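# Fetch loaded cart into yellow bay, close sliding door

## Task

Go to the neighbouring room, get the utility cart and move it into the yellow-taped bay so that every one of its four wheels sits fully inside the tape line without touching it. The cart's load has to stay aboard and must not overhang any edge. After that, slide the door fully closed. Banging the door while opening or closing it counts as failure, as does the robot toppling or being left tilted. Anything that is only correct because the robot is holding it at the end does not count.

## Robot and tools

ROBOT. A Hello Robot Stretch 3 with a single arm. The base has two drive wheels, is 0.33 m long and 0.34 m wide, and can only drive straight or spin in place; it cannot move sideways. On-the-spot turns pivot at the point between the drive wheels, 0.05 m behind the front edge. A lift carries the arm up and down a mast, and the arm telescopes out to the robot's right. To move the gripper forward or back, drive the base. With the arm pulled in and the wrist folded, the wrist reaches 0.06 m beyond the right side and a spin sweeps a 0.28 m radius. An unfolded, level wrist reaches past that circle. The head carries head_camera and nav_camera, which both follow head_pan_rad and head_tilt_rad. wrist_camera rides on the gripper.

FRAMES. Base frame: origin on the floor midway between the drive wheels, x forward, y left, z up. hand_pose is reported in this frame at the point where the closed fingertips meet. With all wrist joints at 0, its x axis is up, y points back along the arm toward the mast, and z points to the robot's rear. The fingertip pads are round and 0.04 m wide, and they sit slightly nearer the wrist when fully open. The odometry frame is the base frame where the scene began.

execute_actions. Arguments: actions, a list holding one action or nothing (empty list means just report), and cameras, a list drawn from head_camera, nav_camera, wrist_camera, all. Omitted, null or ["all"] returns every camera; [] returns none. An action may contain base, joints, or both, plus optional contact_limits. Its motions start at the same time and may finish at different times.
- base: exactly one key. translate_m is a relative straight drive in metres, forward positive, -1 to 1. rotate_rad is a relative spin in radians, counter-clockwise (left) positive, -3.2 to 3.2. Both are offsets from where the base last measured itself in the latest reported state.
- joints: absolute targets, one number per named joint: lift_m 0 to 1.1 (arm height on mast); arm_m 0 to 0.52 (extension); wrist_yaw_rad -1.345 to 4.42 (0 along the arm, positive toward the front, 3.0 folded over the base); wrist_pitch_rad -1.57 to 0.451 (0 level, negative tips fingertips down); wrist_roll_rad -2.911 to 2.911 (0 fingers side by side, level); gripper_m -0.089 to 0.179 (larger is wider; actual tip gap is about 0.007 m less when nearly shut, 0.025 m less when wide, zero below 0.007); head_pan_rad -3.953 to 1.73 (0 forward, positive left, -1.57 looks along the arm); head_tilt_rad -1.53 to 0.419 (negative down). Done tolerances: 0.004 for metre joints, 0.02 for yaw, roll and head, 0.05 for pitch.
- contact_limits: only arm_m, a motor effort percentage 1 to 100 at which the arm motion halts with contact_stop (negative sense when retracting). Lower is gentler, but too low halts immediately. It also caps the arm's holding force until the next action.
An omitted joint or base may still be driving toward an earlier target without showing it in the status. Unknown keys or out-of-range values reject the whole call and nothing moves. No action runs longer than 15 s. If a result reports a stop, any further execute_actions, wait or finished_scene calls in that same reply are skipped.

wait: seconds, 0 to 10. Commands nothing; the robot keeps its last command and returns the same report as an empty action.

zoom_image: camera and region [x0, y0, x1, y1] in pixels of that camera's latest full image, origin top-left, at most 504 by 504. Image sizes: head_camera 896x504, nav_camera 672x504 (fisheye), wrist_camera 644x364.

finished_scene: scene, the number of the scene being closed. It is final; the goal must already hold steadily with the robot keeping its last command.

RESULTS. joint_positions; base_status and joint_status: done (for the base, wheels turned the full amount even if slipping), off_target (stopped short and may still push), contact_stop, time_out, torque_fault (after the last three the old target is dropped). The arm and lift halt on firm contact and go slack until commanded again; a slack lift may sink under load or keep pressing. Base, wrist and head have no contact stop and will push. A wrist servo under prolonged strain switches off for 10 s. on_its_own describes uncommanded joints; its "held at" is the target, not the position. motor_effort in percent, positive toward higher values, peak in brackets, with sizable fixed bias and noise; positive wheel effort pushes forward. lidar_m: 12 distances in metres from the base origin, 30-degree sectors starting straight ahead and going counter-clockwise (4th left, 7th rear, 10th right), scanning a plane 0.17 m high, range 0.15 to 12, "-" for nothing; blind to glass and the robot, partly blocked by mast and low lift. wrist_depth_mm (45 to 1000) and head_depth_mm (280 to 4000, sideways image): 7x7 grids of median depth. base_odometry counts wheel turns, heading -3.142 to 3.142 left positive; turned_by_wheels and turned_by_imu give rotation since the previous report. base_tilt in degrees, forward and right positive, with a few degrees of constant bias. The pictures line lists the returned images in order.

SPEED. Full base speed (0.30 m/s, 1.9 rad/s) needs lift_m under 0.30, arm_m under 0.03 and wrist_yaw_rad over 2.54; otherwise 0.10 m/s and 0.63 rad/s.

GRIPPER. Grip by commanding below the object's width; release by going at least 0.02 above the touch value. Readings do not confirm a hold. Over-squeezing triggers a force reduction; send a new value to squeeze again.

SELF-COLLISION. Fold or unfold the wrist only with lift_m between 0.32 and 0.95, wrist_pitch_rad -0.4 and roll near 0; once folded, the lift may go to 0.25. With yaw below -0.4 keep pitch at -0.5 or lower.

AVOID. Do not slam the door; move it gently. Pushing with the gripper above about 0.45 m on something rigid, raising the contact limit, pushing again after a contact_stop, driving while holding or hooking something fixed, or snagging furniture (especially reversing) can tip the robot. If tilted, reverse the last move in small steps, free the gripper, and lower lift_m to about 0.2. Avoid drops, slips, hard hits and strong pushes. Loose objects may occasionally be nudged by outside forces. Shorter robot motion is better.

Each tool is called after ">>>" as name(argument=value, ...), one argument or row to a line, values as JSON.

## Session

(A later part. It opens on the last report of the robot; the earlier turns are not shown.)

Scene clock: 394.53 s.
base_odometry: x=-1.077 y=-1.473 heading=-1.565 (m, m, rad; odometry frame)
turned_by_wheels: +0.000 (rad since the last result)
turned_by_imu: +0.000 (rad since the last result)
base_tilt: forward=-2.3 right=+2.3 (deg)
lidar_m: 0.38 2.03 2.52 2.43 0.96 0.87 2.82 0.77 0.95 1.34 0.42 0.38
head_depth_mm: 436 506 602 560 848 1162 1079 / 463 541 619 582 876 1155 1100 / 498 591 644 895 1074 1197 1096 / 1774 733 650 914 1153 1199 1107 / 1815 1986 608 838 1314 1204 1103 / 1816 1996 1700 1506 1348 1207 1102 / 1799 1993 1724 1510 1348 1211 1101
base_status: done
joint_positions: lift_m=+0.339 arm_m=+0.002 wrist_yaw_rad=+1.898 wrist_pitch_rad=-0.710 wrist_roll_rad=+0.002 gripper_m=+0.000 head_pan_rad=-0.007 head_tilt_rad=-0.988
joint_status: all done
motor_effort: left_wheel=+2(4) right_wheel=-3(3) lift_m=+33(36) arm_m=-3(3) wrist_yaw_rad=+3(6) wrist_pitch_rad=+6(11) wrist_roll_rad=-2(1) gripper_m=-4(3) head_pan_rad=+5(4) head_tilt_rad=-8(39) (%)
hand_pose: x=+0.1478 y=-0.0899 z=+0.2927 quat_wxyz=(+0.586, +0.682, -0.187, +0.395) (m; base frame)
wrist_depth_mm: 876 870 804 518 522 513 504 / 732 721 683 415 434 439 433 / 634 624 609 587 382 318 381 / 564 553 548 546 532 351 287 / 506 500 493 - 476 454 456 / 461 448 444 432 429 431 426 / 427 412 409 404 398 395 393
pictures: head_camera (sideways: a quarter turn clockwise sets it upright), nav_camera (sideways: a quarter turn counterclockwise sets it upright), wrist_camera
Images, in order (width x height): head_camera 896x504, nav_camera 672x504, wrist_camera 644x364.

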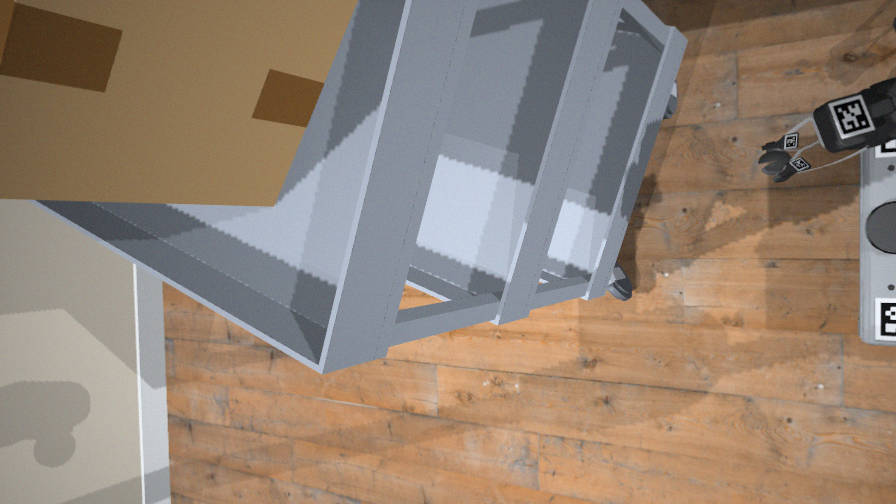

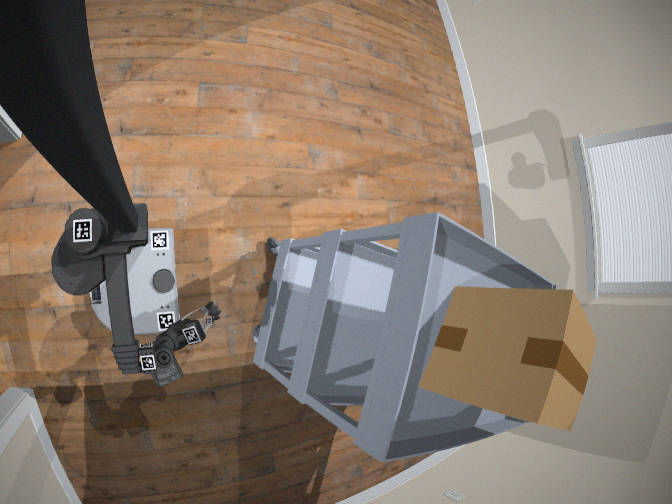

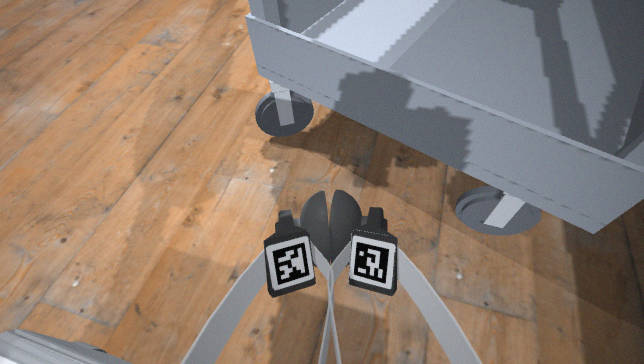

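>>> execute_actions(
  actions=[
    {"base":{"translate_m":0.23}},
  ],
)

Scene clock: 402.80 s.
base_odometry: x=-1.075 y=-1.703 heading=-1.564 (m, m, rad; odometry frame)
turned_by_wheels: +0.000 (rad since the last result)
turned_by_imu: +0.000 (rad since the last result)
base_tilt: forward=-2.4 right=+2.3 (deg)
lidar_m: 0.16 0.20 2.44 2.43 1.28 1.07 3.05 0.98 1.27 0.29 0.18 0.16
head_depth_mm: 377 316 346 427 492 463 967 / 1494 327 375 472 502 473 996 / 1566 702 436 538 505 732 1092 / 1606 1857 623 570 507 771 1105 / 1610 1862 1711 547 508 1158 1106 / 1606 1870 1716 1496 1285 1213 1101 / 1596 1882 1724 1508 1344 1211 1098
base_status: done
joint_positions: lift_m=+0.339 arm_m=+0.002 wrist_yaw_rad=+1.898 wrist_pitch_rad=-0.710 wrist_roll_rad=+0.002 gripper_m=+0.000 head_pan_rad=-0.007 head_tilt_rad=-0.988
joint_status: not commanded
motor_effort: left_wheel=+1(5) right_wheel=-2(2) lift_m=+33(33) arm_m=-3(4) wrist_yaw_rad=+3(3) wrist_pitch_rad=+7(7) wrist_roll_rad=-1(1) gripper_m=-2(3) head_pan_rad=+5(4) head_tilt_rad=-7(7) (%)
hand_pose: x=+0.1478 y=-0.0899 z=+0.2926 quat_wxyz=(+0.586, +0.682, -0.187, +0.395) (m; base frame)
wrist_depth_mm: 810 812 840 492 521 508 497 / 731 253 399 442 449 442 435 / 636 319 385 399 390 390 381 / 565 544 353 357 350 344 337 / 502 497 336 - 314 311 307 / 457 452 447 261 281 283 278 / 424 413 408 397 225 260 256
pictures: head_camera (sideways: a quarter turn clockwise sets it upright), nav_camera (sideways: a quarter turn counterclockwise sets it upright), wrist_camera
Images, in order (width x height): head_camera 896x504, nav_camera 672x504, wrist_camera 644x364.

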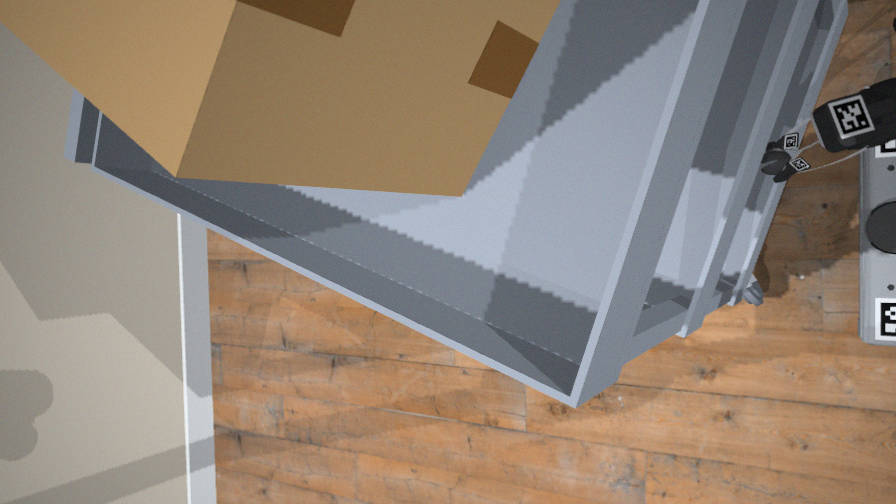

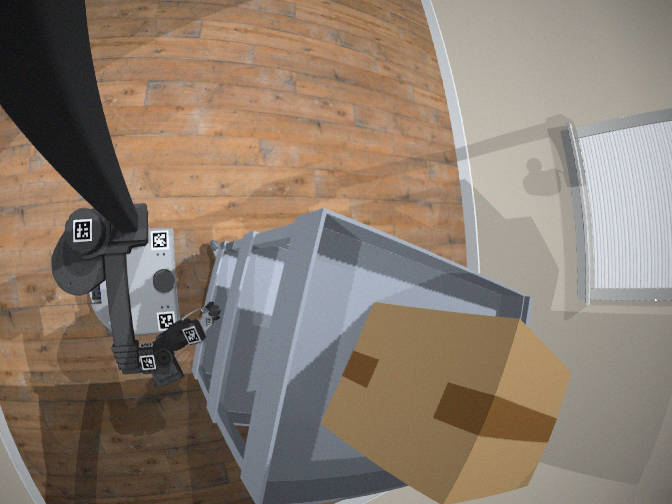

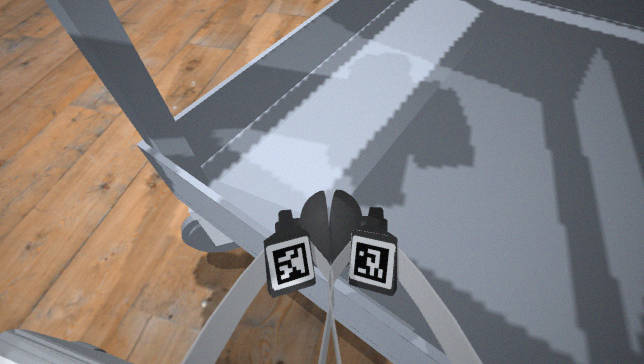

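>>> execute_actions(
  actions=[
    {"base":{"translate_m":0.02},"joints":{"lift_m":0.28}},
  ],
  cameras=["wrist_camera","nav_camera"],
)

Scene clock: 407.00 s.
base_odometry: x=-1.075 y=-1.723 heading=-1.564 (m, m, rad; odometry frame)
turned_by_wheels: +0.000 (rad since the last result)
turned_by_imu: +0.001 (rad since the last result)
base_tilt: forward=-2.4 right=+2.3 (deg)
lidar_m: 0.16 0.17 2.41 2.43 1.32 1.08 3.06 0.99 1.30 0.26 0.16 0.15
head_depth_mm: 377 316 324 400 486 453 884 / 1477 319 351 441 502 466 951 / 1546 701 410 528 504 474 1074 / 1589 1830 623 568 506 749 1103 / 1582 1854 1706 549 503 742 1109 / 1576 1857 1714 1505 1285 1208 1102 / 1578 1883 1735 1505 1340 1213 1105
base_status: done
joint_positions: lift_m=+0.281 arm_m=+0.002 wrist_yaw_rad=+1.898 wrist_pitch_rad=-0.711 wrist_roll_rad=+0.002 gripper_m=+0.000 head_pan_rad=-0.007 head_tilt_rad=-0.988
joint_status: all done
motor_effort: left_wheel=+1(4) right_wheel=-3(2) lift_m=+8(31) arm_m=-2(3) wrist_yaw_rad=+3(3) wrist_pitch_rad=+7(7) wrist_roll_rad=-2(1) gripper_m=-3(3) head_pan_rad=+4(5) head_tilt_rad=-7(7) (%)
hand_pose: x=+0.1477 y=-0.0899 z=+0.2340 quat_wxyz=(+0.586, +0.682, -0.187, +0.395) (m; base frame)
wrist_depth_mm: 190 741 340 402 417 407 398 / 604 273 339 361 358 351 344 / 548 259 320 317 312 308 303 / 492 459 287 284 278 274 269 / 439 423 255 - 250 247 244 / 396 389 385 192 224 225 223 / 369 357 352 340 169 207 204
pictures: nav_camera (sideways: a quarter turn counterclockwise sets it upright), wrist_camera
Images, in order (width x height): nav_camera 672x504, wrist_camera 644x364.

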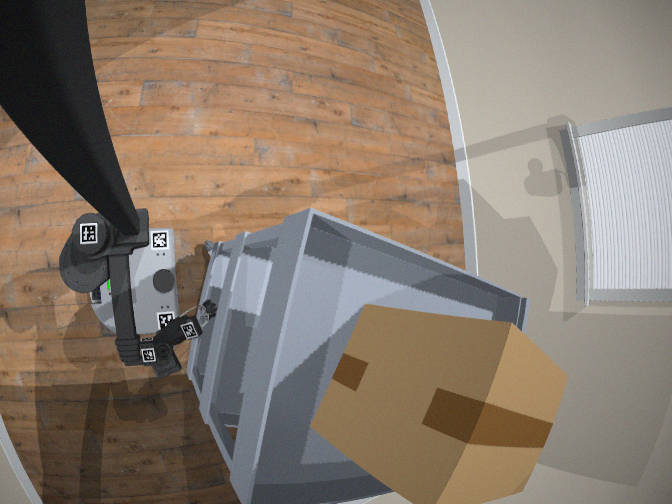

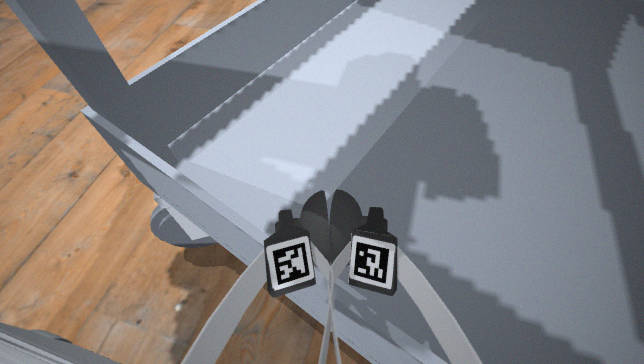

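>>> execute_actions(
  actions=[
    {"joints":{"lift_m":0.24}},
  ],
  cameras=["wrist_camera"],
)

Scene clock: 411.27 s.
base_odometry: x=-1.075 y=-1.723 heading=-1.564 (m, m, rad; odometry frame)
turned_by_wheels: +0.000 (rad since the last result)
turned_by_imu: +0.000 (rad since the last result)
base_tilt: forward=-2.4 right=+2.4 (deg)
lidar_m: 0.15 0.17 2.41 2.43 1.32 1.08 3.07 0.99 1.31 0.26 0.16 0.15
head_depth_mm: 377 316 324 399 486 451 883 / 1480 319 351 442 503 465 962 / 1561 700 410 527 505 475 1069 / 1586 1829 623 570 506 747 1105 / 1584 1857 1701 550 503 742 1109 / 1578 1866 1714 1508 1279 1206 1094 / 1581 1865 1735 1509 1343 1210 1106
base_status: not commanded
joint_positions: lift_m=+0.245 arm_m=+0.002 wrist_yaw_rad=+1.884 wrist_pitch_rad=-0.623 wrist_roll_rad=+0.004 gripper_m=+0.000 head_pan_rad=-0.007 head_tilt_rad=-0.988
joint_status: lift_m contact_stop (moved -0.036 of -0.041)
on_its_own: lift_m is slack since a contact_stop, until your next command for it (your +0.240 is given up); wrist_yaw_rad is at rest, and its effort (+20) is outside its rest range (-12 to +12); wrist_pitch_rad is at rest, and its effort (-46) is outside its rest range (-20 to +32)
motor_effort: left_wheel=+0(1) right_wheel=-4(5) lift_m=+21(20) arm_m=-2(3) wrist_yaw_rad=+20(20) wrist_pitch_rad=-46(50) wrist_roll_rad=-2(2) gripper_m=-6(5) head_pan_rad=+4(4) head_tilt_rad=-7(7) (%)
hand_pose: x=+0.1633 y=-0.0874 z=+0.2145 quat_wxyz=(+0.571, +0.673, -0.221, +0.415) (m; base frame)
wrist_depth_mm: 795 824 348 410 443 436 422 / 198 275 326 369 362 354 348 / 539 266 315 312 305 299 296 / 490 240 272 268 264 261 257 / 429 333 233 - 234 230 228 / 381 373 356 202 205 205 204 / 344 339 331 169 188 187 185
pictures: wrist_camera
Images, in order (width x height): wrist_camera 644x364.

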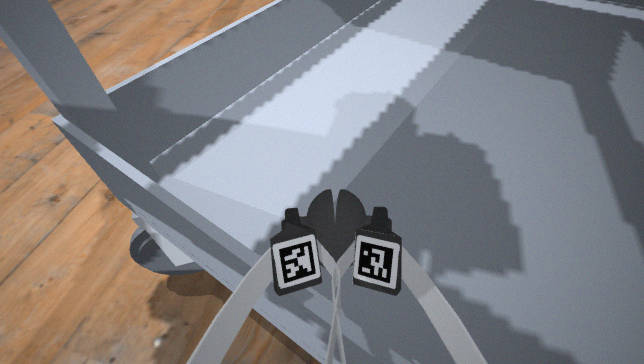

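>>> execute_actions(
  actions=[
    {"joints":{"lift_m":0.262,"wrist_pitch_rad":-0.75,"wrist_yaw_rad":1.9}},
  ],
  cameras=["wrist_camera"],
)

>>> execute_actions(
  actions=[
    {"base":{"translate_m":-0.08}},
  ],
)

Scene clock: 426.73 s.
base_odometry: x=-1.075 y=-1.723 heading=-1.564 (m, m, rad; odometry frame)
turned_by_wheels: +0.000 (rad since the last result)
turned_by_imu: +0.001 (rad since the last result)
base_tilt: forward=-2.4 right=+2.4 (deg)
lidar_m: 0.15 0.17 2.41 2.43 1.31 1.08 3.07 0.99 1.30 0.25 0.16 0.15
head_depth_mm: 376 316 322 397 485 451 850 / 1484 318 349 438 503 461 938 / 1544 703 407 524 505 474 1080 / 1586 1850 623 570 506 736 1102 / 1578 1862 1717 547 503 728 1105 / 1573 1878 1723 1497 1284 1209 1097 / 1579 1887 1722 1511 1346 1205 1097
base_status: not commanded
joint_positions: lift_m=+0.261 arm_m=+0.002 wrist_yaw_rad=+1.882 wrist_pitch_rad=-0.680 wrist_roll_rad=+0.005 gripper_m=+0.000 head_pan_rad=-0.007 head_tilt_rad=-0.988
joint_status: wrist_pitch_rad off_target (ended at -0.680, target -0.750); the others done
on_its_own: wrist_yaw_rad is at rest, and its effort (+24) is outside its rest range (-12 to +12); wrist_pitch_rad is at rest, and its effort (-41) is outside its rest range (-20 to +32)
motor_effort: left_wheel=+0(1) right_wheel=-8(8) lift_m=+31(32) arm_m=-3(3) wrist_yaw_rad=+24(26) wrist_pitch_rad=-41(61) wrist_roll_rad=-2(2) gripper_m=-6(5) head_pan_rad=+3(4) head_tilt_rad=-7(7) (%)
hand_pose: x=+0.1539 y=-0.0909 z=+0.2202 quat_wxyz=(+0.583, +0.678, -0.203, +0.398) (m; base frame)
wrist_depth_mm: 191 762 329 403 412 405 396 / 204 272 336 353 347 342 336 / 535 270 310 306 301 295 291 / 482 263 273 271 265 262 258 / 428 405 216 - 238 234 231 / 385 379 368 184 211 212 209 / 349 345 341 205 191 194 191
pictures: wrist_camera
Images, in order (width x height): wrist_camera 644x364.

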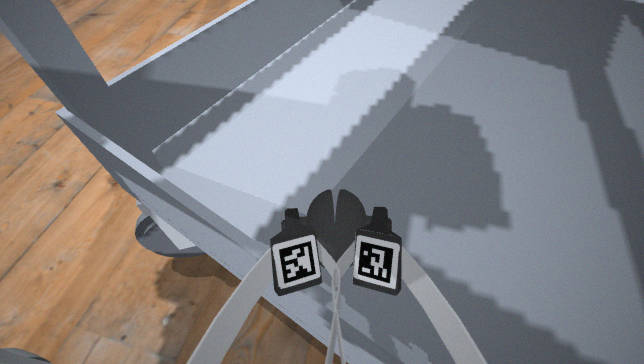

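Scene clock: 428.93 s.
base_odometry: x=-1.075 y=-1.643 heading=-1.564 (m, m, rad; odometry frame)
turned_by_wheels: +0.000 (rad since the last result)
turned_by_imu: +0.001 (rad since the last result)
base_tilt: forward=-2.3 right=+2.4 (deg)
lidar_m: 0.16 0.19 2.52 2.43 1.20 1.01 2.98 0.92 1.19 0.34 0.19 0.16
head_depth_mm: 376 316 348 433 499 472 1037 / 389 326 373 472 504 659 1063 / 1561 342 409 518 505 733 1089 / 1661 751 635 568 507 767 1103 / 1671 1903 1725 552 509 972 1109 / 1658 1899 1721 1503 499 1210 1095 / 1655 1911 1734 1512 1344 1215 1098
base_status: done
joint_positions: lift_m=+0.262 arm_m=+0.002 wrist_yaw_rad=+1.829 wrist_pitch_rad=-0.624 wrist_roll_rad=+0.001 gripper_m=+0.000 head_pan_rad=-0.007 head_tilt_rad=-0.988
joint_status: not commanded
on_its_own: wrist_yaw_rad is held at +1.846, not at your +1.900, by its stall guard, which is not easing now; wrist_yaw_rad is at rest, and its effort (+21) is outside its rest range (-12 to +12); wrist_pitch_rad is at rest, and its effort (-75) is outside its rest range (-20 to +32)
motor_effort: left_wheel=-2(7) right_wheel=-7(25) lift_m=+26(31) arm_m=-3(2) wrist_yaw_rad=+21(60) wrist_pitch_rad=-75(85) wrist_roll_rad=-1(3) gripper_m=-7(12) head_pan_rad=+5(3) head_tilt_rad=-7(7) (%)
hand_pose: x=+0.1661 y=-0.0976 z=+0.2311 quat_wxyz=(+0.583, +0.666, -0.238, +0.400) (m; base frame)
wrist_depth_mm: 893 861 405 471 482 466 459 / 201 681 371 399 394 384 380 / 228 288 344 338 331 327 321 / 496 245 295 292 287 284 280 / 448 423 205 - 253 250 246 / 396 394 374 175 221 224 221 / 360 354 351 336 163 203 201
pictures: head_camera (sideways: a quarter turn clockwise sets it upright), nav_camera (sideways: a quarter turn counterclockwise sets it upright), wrist_camera
Images, in order (width x height): head_camera 896x504, nav_camera 672x504, wrist_camera 644x364.

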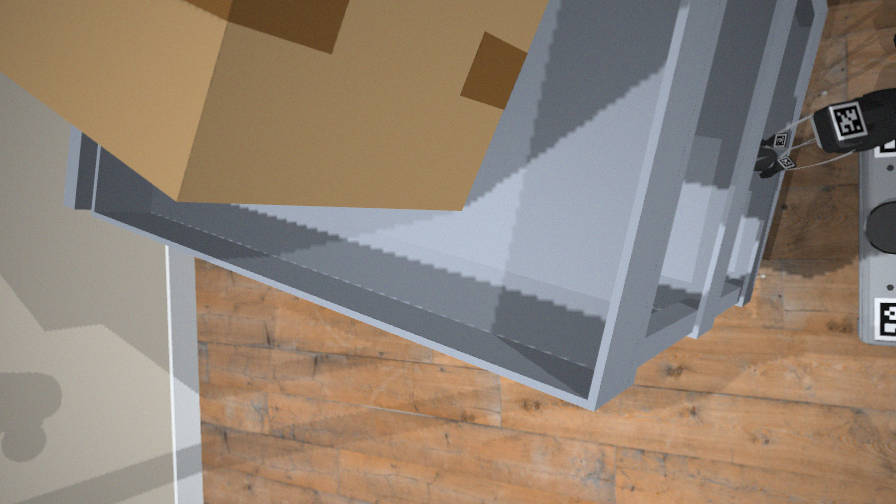

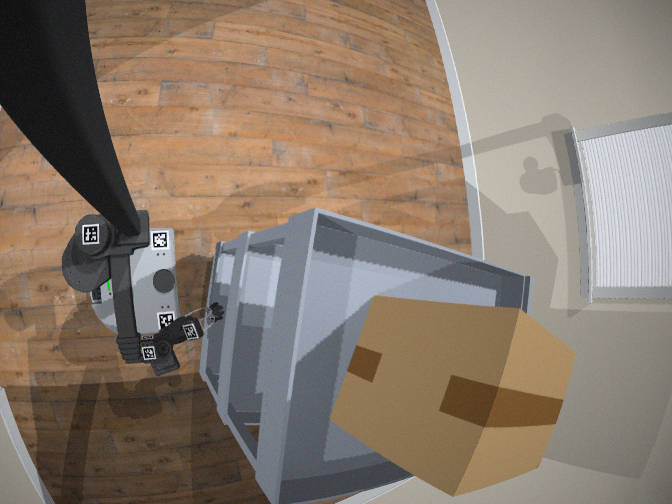

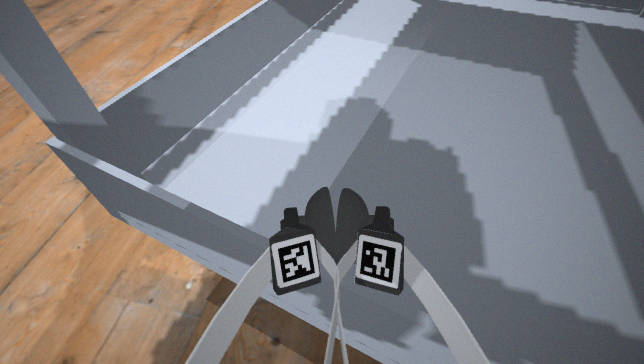

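>>> execute_actions(
  actions=[
    {"joints":{"lift_m":0.33,"wrist_pitch_rad":-0.7}},
  ],
  cameras=[],
)

>>> execute_actions(
  actions=[
    {"base":{"translate_m":-0.25}},
  ],
  cameras=[],
)

>>> execute_actions(
  actions=[
    {"joints":{"lift_m":0.40,"wrist_pitch_rad":0.0,"wrist_yaw_rad":1.75,"wrist_roll_rad":1.57,"gripper_m":0.14,"head_tilt_rad":-0.8}},
  ],
)

Scene clock: 439.17 s.
base_odometry: x=-1.075 y=-1.643 heading=-1.564 (m, m, rad; odometry frame)
turned_by_wheels: +0.000 (rad since the last result)
turned_by_imu: +0.000 (rad since the last result)
base_tilt: forward=-2.3 right=+2.4 (deg)
lidar_m: 0.16 0.18 2.52 2.43 1.20 1.02 2.98 0.92 1.19 0.34 0.19 0.16
head_depth_mm: 376 316 343 427 497 465 1042 / 389 325 366 465 501 474 1024 / 1552 342 400 520 505 694 1082 / 1654 753 634 568 507 756 1108 / 1647 1886 1701 551 508 784 1112 / 1659 1898 1710 1508 1276 1208 1098 / 1651 1908 1715 1498 1345 1215 1098
base_status: not commanded
joint_positions: lift_m=+0.329 arm_m=+0.002 wrist_yaw_rad=+1.844 wrist_pitch_rad=-0.710 wrist_roll_rad=+0.000 gripper_m=+0.000 head_pan_rad=-0.007 head_tilt_rad=-0.988
joint_status: all done
on_its_own: wrist_yaw_rad is held at +1.846, not at your +1.900, by its stall guard, which is not easing now
motor_effort: left_wheel=+1(2) right_wheel=-2(10) lift_m=+33(37) arm_m=-2(2) wrist_yaw_rad=+3(28) wrist_pitch_rad=+6(75) wrist_roll_rad=+0(1) gripper_m=-4(8) head_pan_rad=+5(5) head_tilt_rad=-7(7) (%)
hand_pose: x=+0.1507 y=-0.0991 z=+0.2826 quat_wxyz=(+0.597, +0.677, -0.205, +0.380) (m; base frame)
wrist_depth_mm: 813 834 801 496 505 496 486 / 205 711 402 442 437 428 419 / 610 304 379 383 381 372 369 / 554 294 346 345 338 331 328 / 494 477 299 - 304 298 296 / 445 442 435 240 273 272 270 / 409 401 400 388 220 251 248
pictures: none
No camera images: the call's "cameras" was empty. Leave "cameras" out to get every camera's image.

Scene clock: 442.90 s.
base_odometry: x=-1.077 y=-1.393 heading=-1.564 (m, m, rad; odometry frame)
turned_by_wheels: +0.000 (rad since the last result)
turned_by_imu: +0.001 (rad since the last result)
base_tilt: forward=-2.3 right=+2.3 (deg)
lidar_m: 0.40 2.12 2.53 2.34 0.83 0.80 2.73 0.70 0.84 1.34 1.39 0.40
head_depth_mm: 455 530 612 885 866 1175 1083 / 477 559 630 903 1047 1192 1105 / 500 592 646 908 1126 1195 1102 / 890 740 649 928 1152 1196 1104 / 1895 1940 606 883 1324 1205 1107 / 1895 2003 1703 1498 1343 1209 1099 / 1900 2009 1724 1512 1345 1211 1101
base_status: done
joint_positions: lift_m=+0.329 arm_m=+0.002 wrist_yaw_rad=+1.844 wrist_pitch_rad=-0.710 wrist_roll_rad=+0.000 gripper_m=+0.000 head_pan_rad=-0.007 head_tilt_rad=-0.988
joint_status: not commanded
on_its_own: wrist_yaw_rad is held at +1.846, not at your +1.900, by its stall guard, which is not easing now
motor_effort: left_wheel=+2(2) right_wheel=-1(5) lift_m=+33(33) arm_m=-3(3) wrist_yaw_rad=+3(3) wrist_pitch_rad=+7(7) wrist_roll_rad=+0(0) gripper_m=-3(4) head_pan_rad=+4(4) head_tilt_rad=-7(6) (%)
hand_pose: x=+0.1506 y=-0.0991 z=+0.2826 quat_wxyz=(+0.597, +0.677, -0.204, +0.380) (m; base frame)
wrist_depth_mm: 841 840 477 511 505 496 468 / 723 702 673 414 359 424 403 / 632 619 604 591 555 347 302 / 552 539 534 527 522 482 495 / 491 485 483 - 468 463 457 / 446 438 434 421 421 421 415 / 409 404 399 397 390 387 381
pictures: none
No camera images: the call's "cameras" was empty. Leave "cameras" out to get every camera's image.

Scene clock: 444.80 s.
base_odometry: x=-1.077 y=-1.393 heading=-1.564 (m, m, rad; odometry frame)
turned_by_wheels: +0.000 (rad since the last result)
turned_by_imu: +0.000 (rad since the last result)
base_tilt: forward=-2.4 right=+2.3 (deg)
lidar_m: 0.40 2.10 2.51 2.35 0.83 0.80 2.74 0.70 0.84 1.34 1.39 0.40
head_depth_mm: 617 487 549 623 864 842 1079 / 624 509 581 646 870 851 1089 / 1724 529 618 662 885 1034 1123 / 1763 1926 788 667 914 1069 1120 / 1756 2006 2107 620 878 1253 1128 / 1763 2009 2123 1740 1475 1284 1130 / 1756 2010 2128 1756 1489 1278 1136
base_status: not commanded
joint_positions: lift_m=+0.399 arm_m=+0.002 wrist_yaw_rad=+1.752 wrist_pitch_rad=-0.022 wrist_roll_rad=+1.569 gripper_m=+0.140 head_pan_rad=-0.007 head_tilt_rad=-0.804
joint_status: all done
motor_effort: left_wheel=+2(1) right_wheel=-2(2) lift_m=+33(34) arm_m=-3(2) wrist_yaw_rad=-2(4) wrist_pitch_rad=+13(15) wrist_roll_rad=+0(2) gripper_m=+1(96) head_pan_rad=+4(5) head_tilt_rad=+2(24) (%)
hand_pose: x=+0.2301 y=-0.1010 z=+0.5081 quat_wxyz=(+0.009, +0.768, -0.640, -0.006) (m; base frame)
wrist_depth_mm: 345 504 - 253 - 620 417 / 342 495 - 277 894 620 419 / 340 496 - 304 - 625 422 / 339 491 - 340 - 595 362 / 375 419 - 384 - - 396 / - - - 442 - 964 552 / - - - - - 923 644
pictures: head_camera (sideways: a quarter turn clockwise sets it upright), nav_camera (sideways: a quarter turn counterclockwise sets it upright), wrist_camera
Images, in order (width x height): head_camera 896x504, nav_camera 672x504, wrist_camera 644x364.

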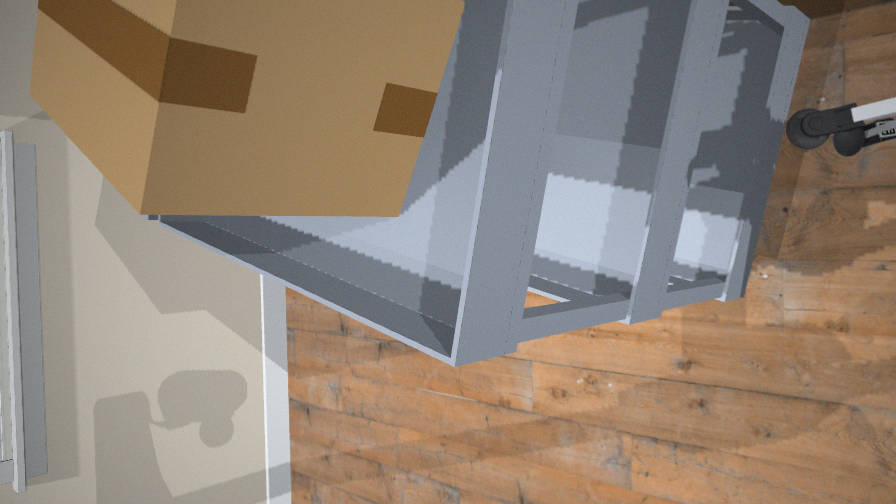

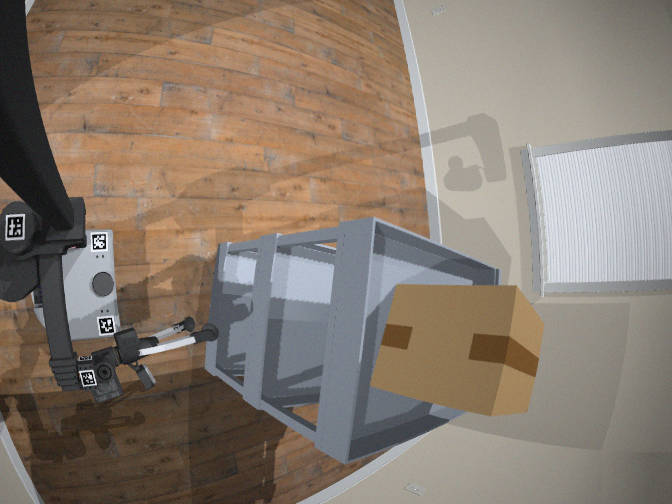

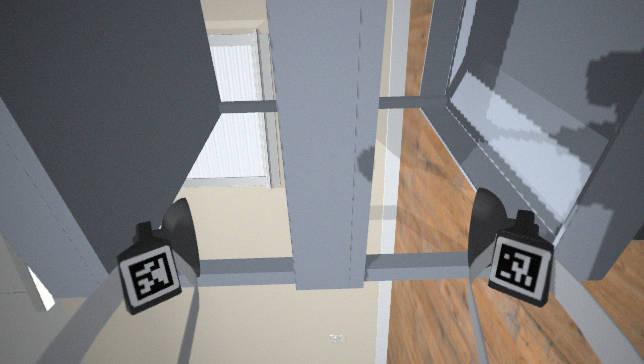

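>>> execute_actions(
  actions=[
    {"joints":{"gripper_m":0.175}},
  ],
  cameras=[],
)

>>> execute_actions(
  actions=[
    {"base":{"translate_m":0.12}},
  ],
  cameras=["head_camera","wrist_camera"],
)

Scene clock: 454.77 s.
base_odometry: x=-1.077 y=-1.393 heading=-1.564 (m, m, rad; odometry frame)
turned_by_wheels: +0.000 (rad since the last result)
turned_by_imu: +0.000 (rad since the last result)
base_tilt: forward=-2.4 right=+2.4 (deg)
lidar_m: 0.40 2.10 2.52 2.36 0.83 0.80 2.73 0.70 0.84 1.34 1.39 0.40
head_depth_mm: 616 487 548 624 864 848 1079 / 625 509 580 645 865 848 1082 / 1725 529 616 663 891 1034 1118 / 1750 1924 790 667 911 1073 1123 / 1762 1997 2110 621 879 1250 1133 / 1751 2016 2131 1747 1474 1293 1135 / 1748 2022 2140 1751 1488 1290 1127
base_status: not commanded
joint_positions: lift_m=+0.399 arm_m=+0.002 wrist_yaw_rad=+1.752 wrist_pitch_rad=-0.022 wrist_roll_rad=+1.569 gripper_m=+0.175 head_pan_rad=-0.007 head_tilt_rad=-0.804
joint_status: all done
motor_effort: left_wheel=+1(2) right_wheel=-1(2) lift_m=+33(33) arm_m=-3(2) wrist_yaw_rad=-2(2) wrist_pitch_rad=+13(13) wrist_roll_rad=+0(0) gripper_m=+1(98) head_pan_rad=+5(5) head_tilt_rad=+2(2) (%)
hand_pose: x=+0.2301 y=-0.1010 z=+0.5081 quat_wxyz=(+0.009, +0.768, -0.640, -0.006) (m; base frame)
wrist_depth_mm: 344 503 - 253 - 620 415 / 343 497 - 278 905 622 419 / 340 493 - 305 - 626 422 / 338 487 - 340 - 600 362 / 376 - - 385 - 974 392 / - - - 439 - 856 - / - - - - - 931 626
pictures: none
No camera images: the call's "cameras" was empty. Leave "cameras" out to get every camera's image.

Scene clock: 457.10 s.
base_odometry: x=-1.076 y=-1.513 heading=-1.564 (m, m, rad; odometry frame)
turned_by_wheels: +0.000 (rad since the last result)
turned_by_imu: +0.000 (rad since the last result)
base_tilt: forward=-2.3 right=+2.4 (deg)
lidar_m: 0.28 0.32 2.52 2.43 1.02 0.91 2.86 0.81 1.01 1.34 0.34 0.28
head_depth_mm: 1571 445 425 501 555 756 890 / 1622 449 451 536 561 772 909 / 1644 471 481 576 561 777 1006 / 1653 1850 785 667 564 794 1046 / 1661 1917 2068 651 544 796 1108 / 1644 1905 2064 1740 1449 1284 1130 / 1657 1895 2068 1760 1472 1287 1137
base_status: done
joint_positions: lift_m=+0.399 arm_m=+0.002 wrist_yaw_rad=+1.752 wrist_pitch_rad=-0.021 wrist_roll_rad=+1.569 gripper_m=+0.175 head_pan_rad=-0.007 head_tilt_rad=-0.803
joint_status: not commanded
motor_effort: left_wheel=+1(4) right_wheel=-2(3) lift_m=+33(33) arm_m=-3(3) wrist_yaw_rad=-2(2) wrist_pitch_rad=+13(13) wrist_roll_rad=+0(0) gripper_m=+0(1) head_pan_rad=+5(4) head_tilt_rad=+2(3) (%)
hand_pose: x=+0.2301 y=-0.1010 z=+0.5081 quat_wxyz=(+0.009, +0.768, -0.640, -0.006) (m; base frame)
wrist_depth_mm: 343 501 - 145 148 617 415 / 344 496 705 158 162 627 419 / 339 494 779 175 183 628 419 / 340 490 - 195 - 588 421 / 339 - - 220 - - 406 / 318 - - 251 - 997 - / 323 330 328 294 325 332 328
pictures: head_camera (sideways: a quarter turn clockwise sets it upright), wrist_camera
Images, in order (width x height): head_camera 896x504, wrist_camera 644x364.

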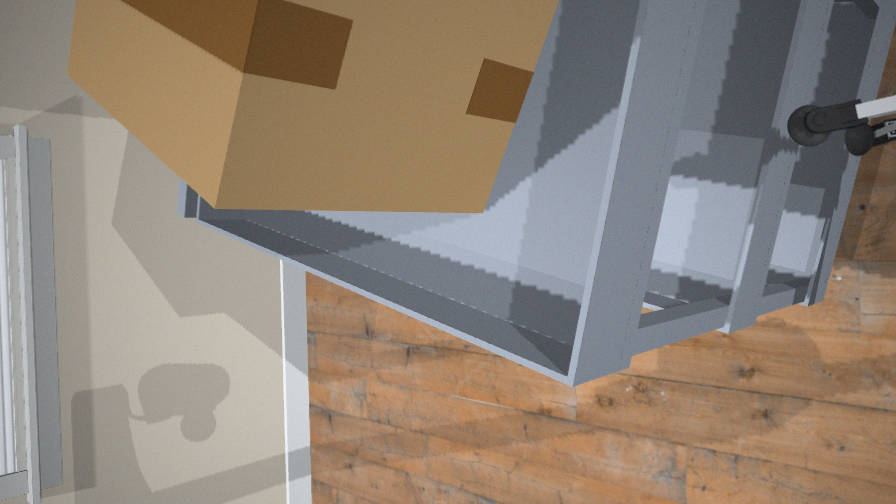

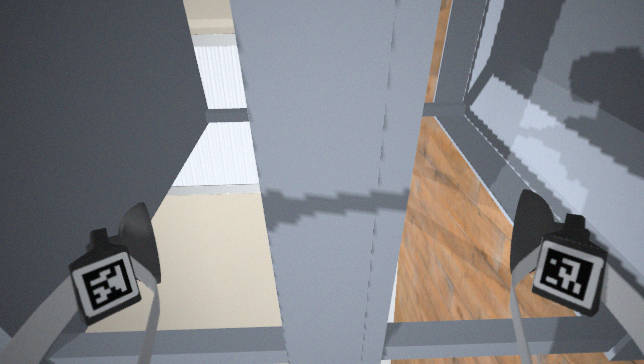

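>>> execute_actions(
  actions=[
    {"base":{"translate_m":0.085}},
  ],
  cameras=["wrist_camera"],
)

>>> execute_actions(
  actions=[
    {"joints":{"gripper_m":0.06}},
  ],
  cameras=["head_camera","wrist_camera"],
)

Scene clock: 467.40 s.
base_odometry: x=-1.076 y=-1.598 heading=-1.564 (m, m, rad; odometry frame)
turned_by_wheels: +0.000 (rad since the last result)
turned_by_imu: +0.000 (rad since the last result)
base_tilt: forward=-2.4 right=+2.4 (deg)
lidar_m: 0.20 0.23 2.53 2.43 1.14 0.98 2.94 0.88 1.13 1.34 0.24 0.20
head_depth_mm: 1551 445 359 399 484 484 673 / 1581 449 373 427 526 485 666 / 1573 1697 393 467 540 487 724 / 1569 1823 821 652 565 491 737 / 1561 1810 2028 1685 544 502 869 / 1564 1816 2025 1750 1488 1239 1133 / 1565 1813 2007 1749 1485 1278 1132
base_status: done
joint_positions: lift_m=+0.399 arm_m=+0.002 wrist_yaw_rad=+1.752 wrist_pitch_rad=-0.021 wrist_roll_rad=+1.569 gripper_m=+0.175 head_pan_rad=-0.007 head_tilt_rad=-0.803
joint_status: not commanded
motor_effort: left_wheel=+1(4) right_wheel=-2(2) lift_m=+33(33) arm_m=-3(3) wrist_yaw_rad=-3(3) wrist_pitch_rad=+13(13) wrist_roll_rad=+0(0) gripper_m=+2(1) head_pan_rad=+3(5) head_tilt_rad=+2(2) (%)
hand_pose: x=+0.2301 y=-0.1010 z=+0.5081 quat_wxyz=(+0.009, +0.768, -0.640, -0.006) (m; base frame)
wrist_depth_mm: 345 407 69 69 70 70 397 / 343 431 75 75 76 77 418 / 342 463 83 83 84 86 424 / 338 485 92 93 93 98 419 / 338 - 106 105 106 110 407 / 319 - 126 119 121 922 - / - - - 140 142 933 625
pictures: wrist_camera
Images, in order (width x height): wrist_camera 644x364.

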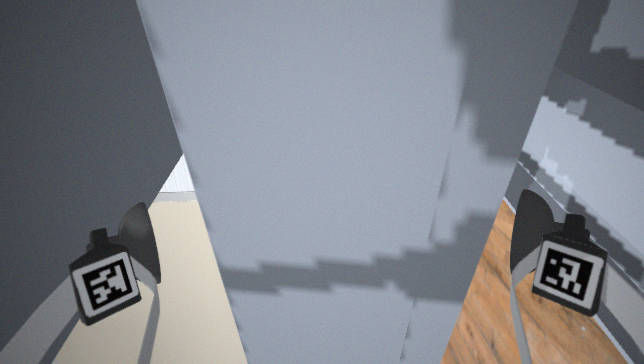

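Scene clock: 469.37 s.
base_odometry: x=-1.076 y=-1.598 heading=-1.564 (m, m, rad; odometry frame)
turned_by_wheels: +0.000 (rad since the last result)
turned_by_imu: +0.000 (rad since the last result)
base_tilt: forward=-2.4 right=+2.4 (deg)
lidar_m: 0.20 0.23 2.52 2.43 1.14 0.98 2.94 0.88 1.13 1.34 0.24 0.20
head_depth_mm: 1559 447 361 402 487 485 682 / 1576 449 375 431 526 487 684 / 1587 1713 395 471 542 488 724 / 1562 1812 816 650 565 499 740 / 1559 1824 2041 1693 544 502 906 / 1564 1791 2010 1751 1481 1236 1123 / 1558 1825 2025 1758 1484 1286 1132
base_status: not commanded
joint_positions: lift_m=+0.399 arm_m=+0.002 wrist_yaw_rad=+1.759 wrist_pitch_rad=-0.039 wrist_roll_rad=+1.575 gripper_m=+0.062 head_pan_rad=-0.007 head_tilt_rad=-0.803
joint_status: all done
motor_effort: left_wheel=+2(2) right_wheel=+3(3) lift_m=+33(33) arm_m=-2(3) wrist_yaw_rad=-12(11) wrist_pitch_rad=+24(27) wrist_roll_rad=-2(2) gripper_m=-36(100) head_pan_rad=+4(4) head_tilt_rad=+2(2) (%)
hand_pose: x=+0.2292 y=-0.0992 z=+0.5037 quat_wxyz=(+0.014, +0.770, -0.637, -0.014) (m; base frame)
wrist_depth_mm: 350 72 71 72 72 73 401 / 348 425 77 78 79 82 405 / 353 474 85 86 88 498 407 / 349 511 95 96 98 511 413 / 348 - 107 109 111 443 413 / 342 - 125 125 127 - 373 / 324 - 156 148 155 891 343
pictures: head_camera (sideways: a quarter turn clockwise sets it upright), wrist_camera
Images, in order (width x height): head_camera 896x504, wrist_camera 644x364.

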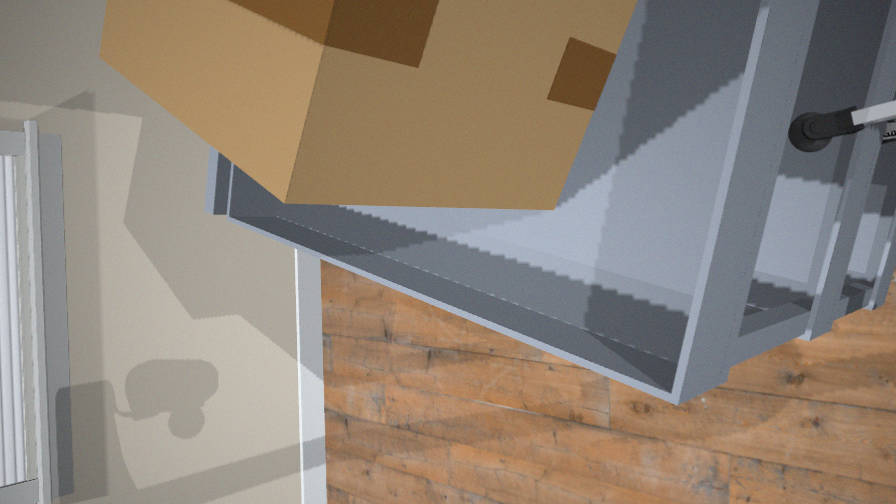

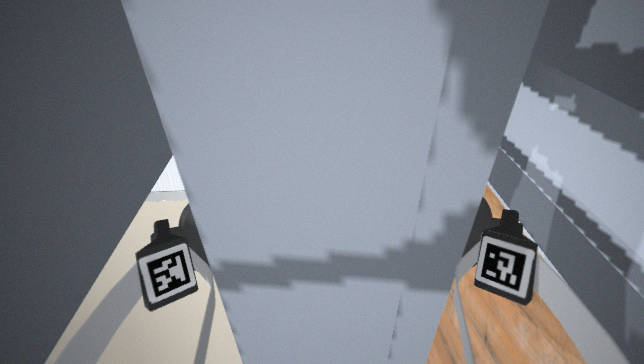

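>>> execute_actions(
  actions=[
    {"base":{"translate_m":-0.12}},
  ],
)

Scene clock: 472.77 s.
base_odometry: x=-1.077 y=-1.478 heading=-1.564 (m, m, rad; odometry frame)
turned_by_wheels: +0.000 (rad since the last result)
turned_by_imu: -0.001 (rad since the last result)
base_tilt: forward=-2.3 right=+2.4 (deg)
lidar_m: 0.21 0.23 2.52 2.43 0.97 0.88 2.82 0.77 0.96 1.34 0.29 0.22
head_depth_mm: 1618 448 373 430 524 485 734 / 1623 451 385 449 538 488 735 / 1676 516 392 469 549 488 738 / 1691 1807 794 651 565 499 739 / 1679 1942 2065 671 544 493 1074 / 1675 1926 2088 1747 1481 1256 1128 / 1671 1925 2096 1757 1491 1280 1135
base_status: done
joint_positions: lift_m=+0.399 arm_m=+0.002 wrist_yaw_rad=+1.700 wrist_pitch_rad=-0.044 wrist_roll_rad=+1.569 gripper_m=+0.068 head_pan_rad=-0.007 head_tilt_rad=-0.800
joint_status: not commanded
on_its_own: gripper_m is held at +0.068, not at your +0.060, by its stall guard, which is not easing now; wrist_yaw_rad is at rest, and its effort (+64) is outside its rest range (-12 to +12)
motor_effort: left_wheel=-3(12) right_wheel=+0(22) lift_m=+32(33) arm_m=-2(2) wrist_yaw_rad=+64(83) wrist_pitch_rad=+26(27) wrist_roll_rad=+0(2) gripper_m=-21(31) head_pan_rad=+3(5) head_tilt_rad=+0(2) (%)
hand_pose: x=+0.2314 y=-0.1142 z=+0.5024 quat_wxyz=(+0.017, +0.751, -0.660, -0.014) (m; base frame)
wrist_depth_mm: 349 532 109 110 111 590 402 / 349 524 116 116 118 594 405 / 347 526 123 123 125 602 405 / 345 515 131 131 133 600 410 / 350 512 139 140 142 529 413 / 348 - 151 150 154 888 398 / 344 - - 162 169 890 365
pictures: head_camera (sideways: a quarter turn clockwise sets it upright), nav_camera (sideways: a quarter turn counterclockwise sets it upright), wrist_camera
Images, in order (width x height): head_camera 896x504, nav_camera 672x504, wrist_camera 644x364.

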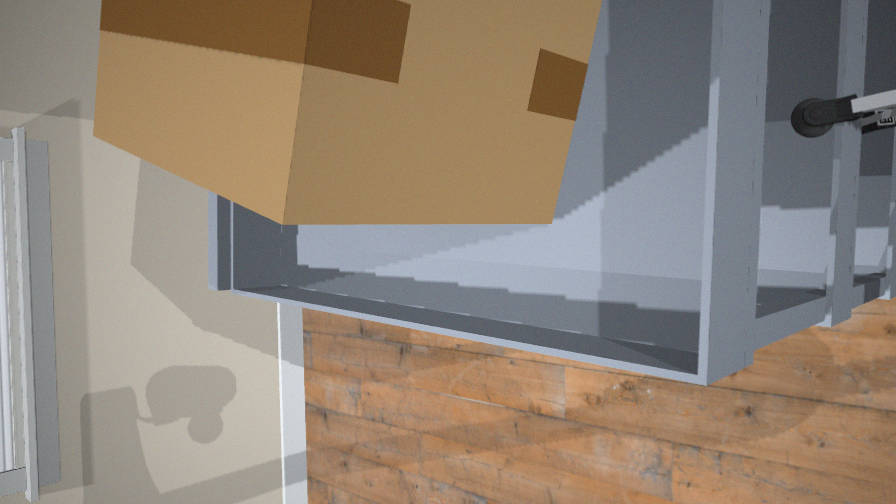

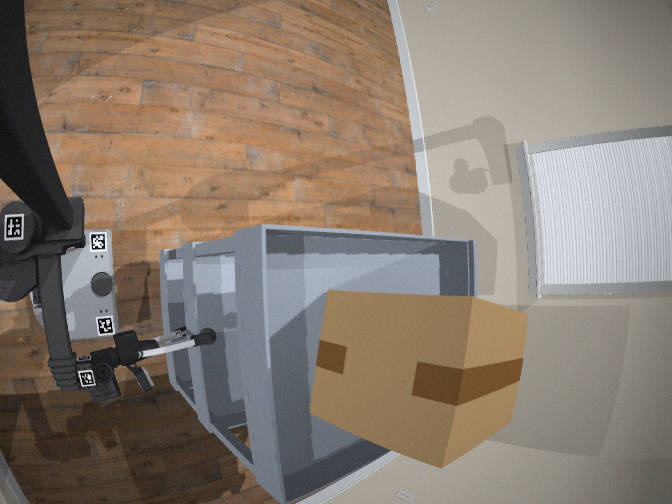

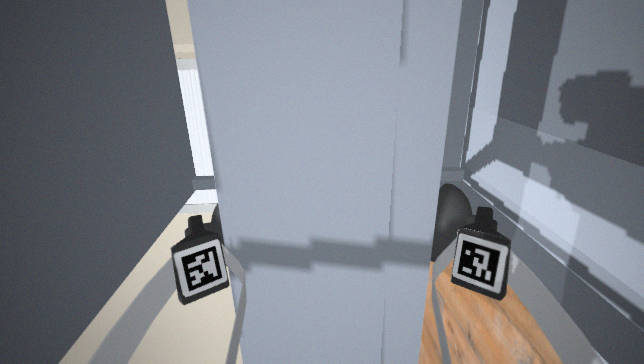

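>>> execute_actions(
  actions=[
    {"joints":{"gripper_m":0.15,"wrist_yaw_rad":1.6}},
  ],
  cameras=[],
)

>>> execute_actions(
  actions=[
    {"base":{"translate_m":0.05}},
  ],
  cameras=["wrist_camera"],
)

>>> execute_actions(
  actions=[
    {"joints":{"gripper_m":0.02}},
  ],
  cameras=["head_camera","wrist_camera"],
)

Scene clock: 479.07 s.
base_odometry: x=-1.077 y=-1.478 heading=-1.564 (m, m, rad; odometry frame)
turned_by_wheels: +0.000 (rad since the last result)
turned_by_imu: +0.001 (rad since the last result)
base_tilt: forward=-2.3 right=+2.4 (deg)
lidar_m: 0.21 0.22 2.53 2.43 0.97 0.88 2.82 0.77 0.96 1.34 0.29 0.22
head_depth_mm: 1620 447 373 431 524 485 735 / 1609 452 385 449 536 487 735 / 1674 518 393 469 549 489 738 / 1680 1817 816 670 565 488 740 / 1672 1932 2059 679 544 483 1074 / 1684 1931 2113 1761 1481 1253 1132 / 1673 1912 2109 1763 1480 1286 1134
base_status: not commanded
joint_positions: lift_m=+0.399 arm_m=+0.002 wrist_yaw_rad=+1.602 wrist_pitch_rad=-0.022 wrist_roll_rad=+1.577 gripper_m=+0.150 head_pan_rad=-0.007 head_tilt_rad=-0.800
joint_status: all done
motor_effort: left_wheel=+2(3) right_wheel=-3(9) lift_m=+32(32) arm_m=+0(1) wrist_yaw_rad=-3(59) wrist_pitch_rad=+14(27) wrist_roll_rad=-3(4) gripper_m=+1(97) head_pan_rad=+5(4) head_tilt_rad=+0(0) (%)
hand_pose: x=+0.2342 y=-0.1387 z=+0.5080 quat_wxyz=(+0.006, +0.718, -0.696, -0.010) (m; base frame)
wrist_depth_mm: 347 503 115 115 116 577 412 / 344 497 121 120 120 623 417 / 343 494 127 125 126 630 419 / 338 489 133 131 132 632 422 / 337 421 677 138 139 713 423 / 335 - - 144 146 - 394 / 317 - - 152 153 931 401
pictures: none
No camera images: the call's "cameras" was empty. Leave "cameras" out to get every camera's image.

Scene clock: 480.53 s.
base_odometry: x=-1.076 y=-1.528 heading=-1.564 (m, m, rad; odometry frame)
turned_by_wheels: +0.000 (rad since the last result)
turned_by_imu: +0.000 (rad since the last result)
base_tilt: forward=-2.4 right=+2.4 (deg)
lidar_m: 0.16 0.17 2.52 2.43 1.04 0.92 2.87 0.82 1.03 1.34 0.22 0.17
head_depth_mm: 1628 449 349 365 450 485 451 / 1614 452 352 382 476 487 451 / 1636 1762 358 400 502 489 454 / 1627 1801 803 668 565 491 455 / 1638 1871 2036 670 556 484 477 / 1635 1861 2054 1751 1473 1269 1108 / 1619 1865 2096 1761 1482 1292 1137
base_status: done
joint_positions: lift_m=+0.399 arm_m=+0.002 wrist_yaw_rad=+1.602 wrist_pitch_rad=-0.049 wrist_roll_rad=+1.577 gripper_m=+0.150 head_pan_rad=-0.007 head_tilt_rad=-0.800
joint_status: not commanded
motor_effort: left_wheel=+0(5) right_wheel=+2(3) lift_m=+33(32) arm_m=+1(1) wrist_yaw_rad=-2(3) wrist_pitch_rad=+29(30) wrist_roll_rad=-3(3) gripper_m=-5(4) head_pan_rad=+5(5) head_tilt_rad=+0(0) (%)
hand_pose: x=+0.2333 y=-0.1388 z=+0.5012 quat_wxyz=(+0.016, +0.718, -0.696, -0.019) (m; base frame)
wrist_depth_mm: 357 70 70 71 72 73 395 / 353 73 73 74 75 76 398 / 350 77 76 77 78 79 404 / 347 421 79 80 81 84 406 / 351 419 83 84 85 86 393 / 347 88 87 88 90 92 379 / 331 - 92 93 95 743 388
pictures: wrist_camera
Images, in order (width x height): wrist_camera 644x364.

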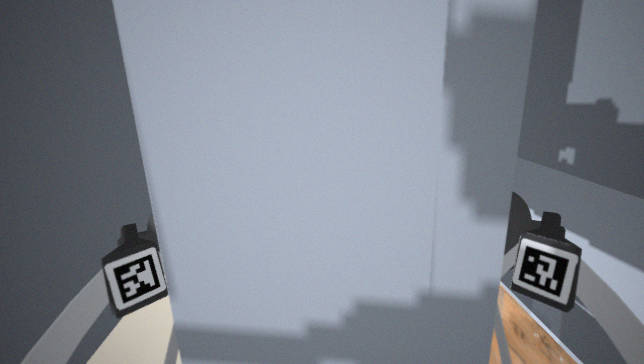

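Scene clock: 482.33 s.
base_odometry: x=-1.076 y=-1.528 heading=-1.564 (m, m, rad; odometry frame)
turned_by_wheels: +0.000 (rad since the last result)
turned_by_imu: +0.000 (rad since the last result)
base_tilt: forward=-2.4 right=+2.4 (deg)
lidar_m: 0.16 0.17 2.52 2.43 1.04 0.92 2.86 0.82 1.03 1.34 0.22 0.17
head_depth_mm: 1638 449 349 366 452 485 452 / 1600 451 353 382 475 486 452 / 1634 1751 358 400 502 488 454 / 1635 1803 803 668 566 490 455 / 1639 1875 2036 671 555 483 477 / 1640 1879 2062 1747 1468 1260 1120 / 1633 1863 2087 1748 1489 1286 1129
base_status: not commanded
joint_positions: lift_m=+0.399 arm_m=+0.002 wrist_yaw_rad=+1.602 wrist_pitch_rad=-0.045 wrist_roll_rad=+1.577 gripper_m=+0.040 head_pan_rad=-0.007 head_tilt_rad=-0.800
joint_status: gripper_m off_target (ended at +0.040, target +0.020)
motor_effort: left_wheel=+1(1) right_wheel=+2(1) lift_m=+32(32) arm_m=+0(1) wrist_yaw_rad=-2(3) wrist_pitch_rad=+27(29) wrist_roll_rad=-3(3) gripper_m=-100(100) head_pan_rad=+5(4) head_tilt_rad=+0(0) (%)
hand_pose: x=+0.2334 y=-0.1388 z=+0.5021 quat_wxyz=(+0.014, +0.718, -0.696, -0.018) (m; base frame)
wrist_depth_mm: 354 70 70 71 71 72 400 / 351 73 73 74 74 76 401 / 347 423 76 77 78 79 408 / 345 419 79 80 81 83 407 / 351 415 83 84 85 86 395 / 347 248 87 89 90 92 379 / 327 - 92 93 95 413 387
pictures: head_camera (sideways: a quarter turn clockwise sets it upright), wrist_camera
Images, in order (width x height): head_camera 896x504, wrist_camera 644x364.

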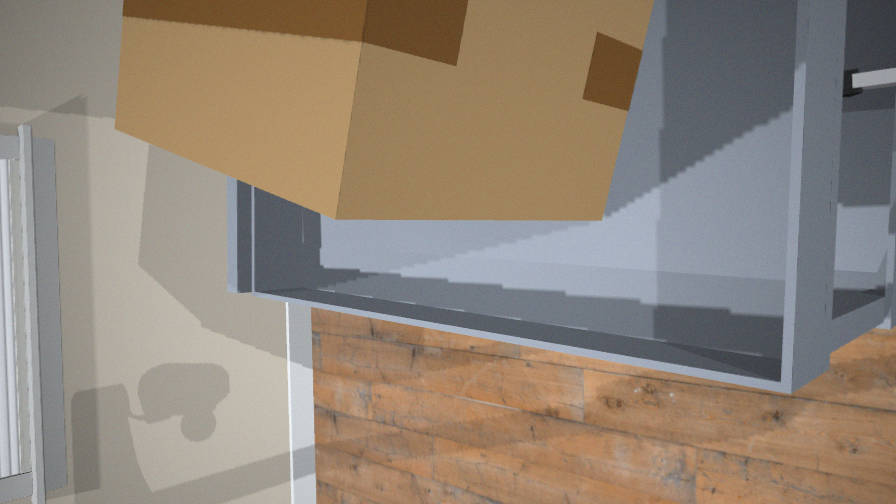

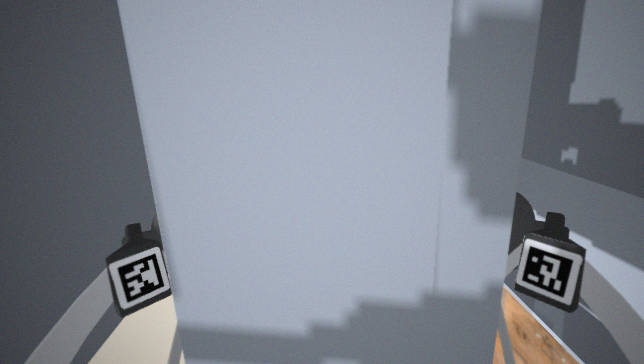

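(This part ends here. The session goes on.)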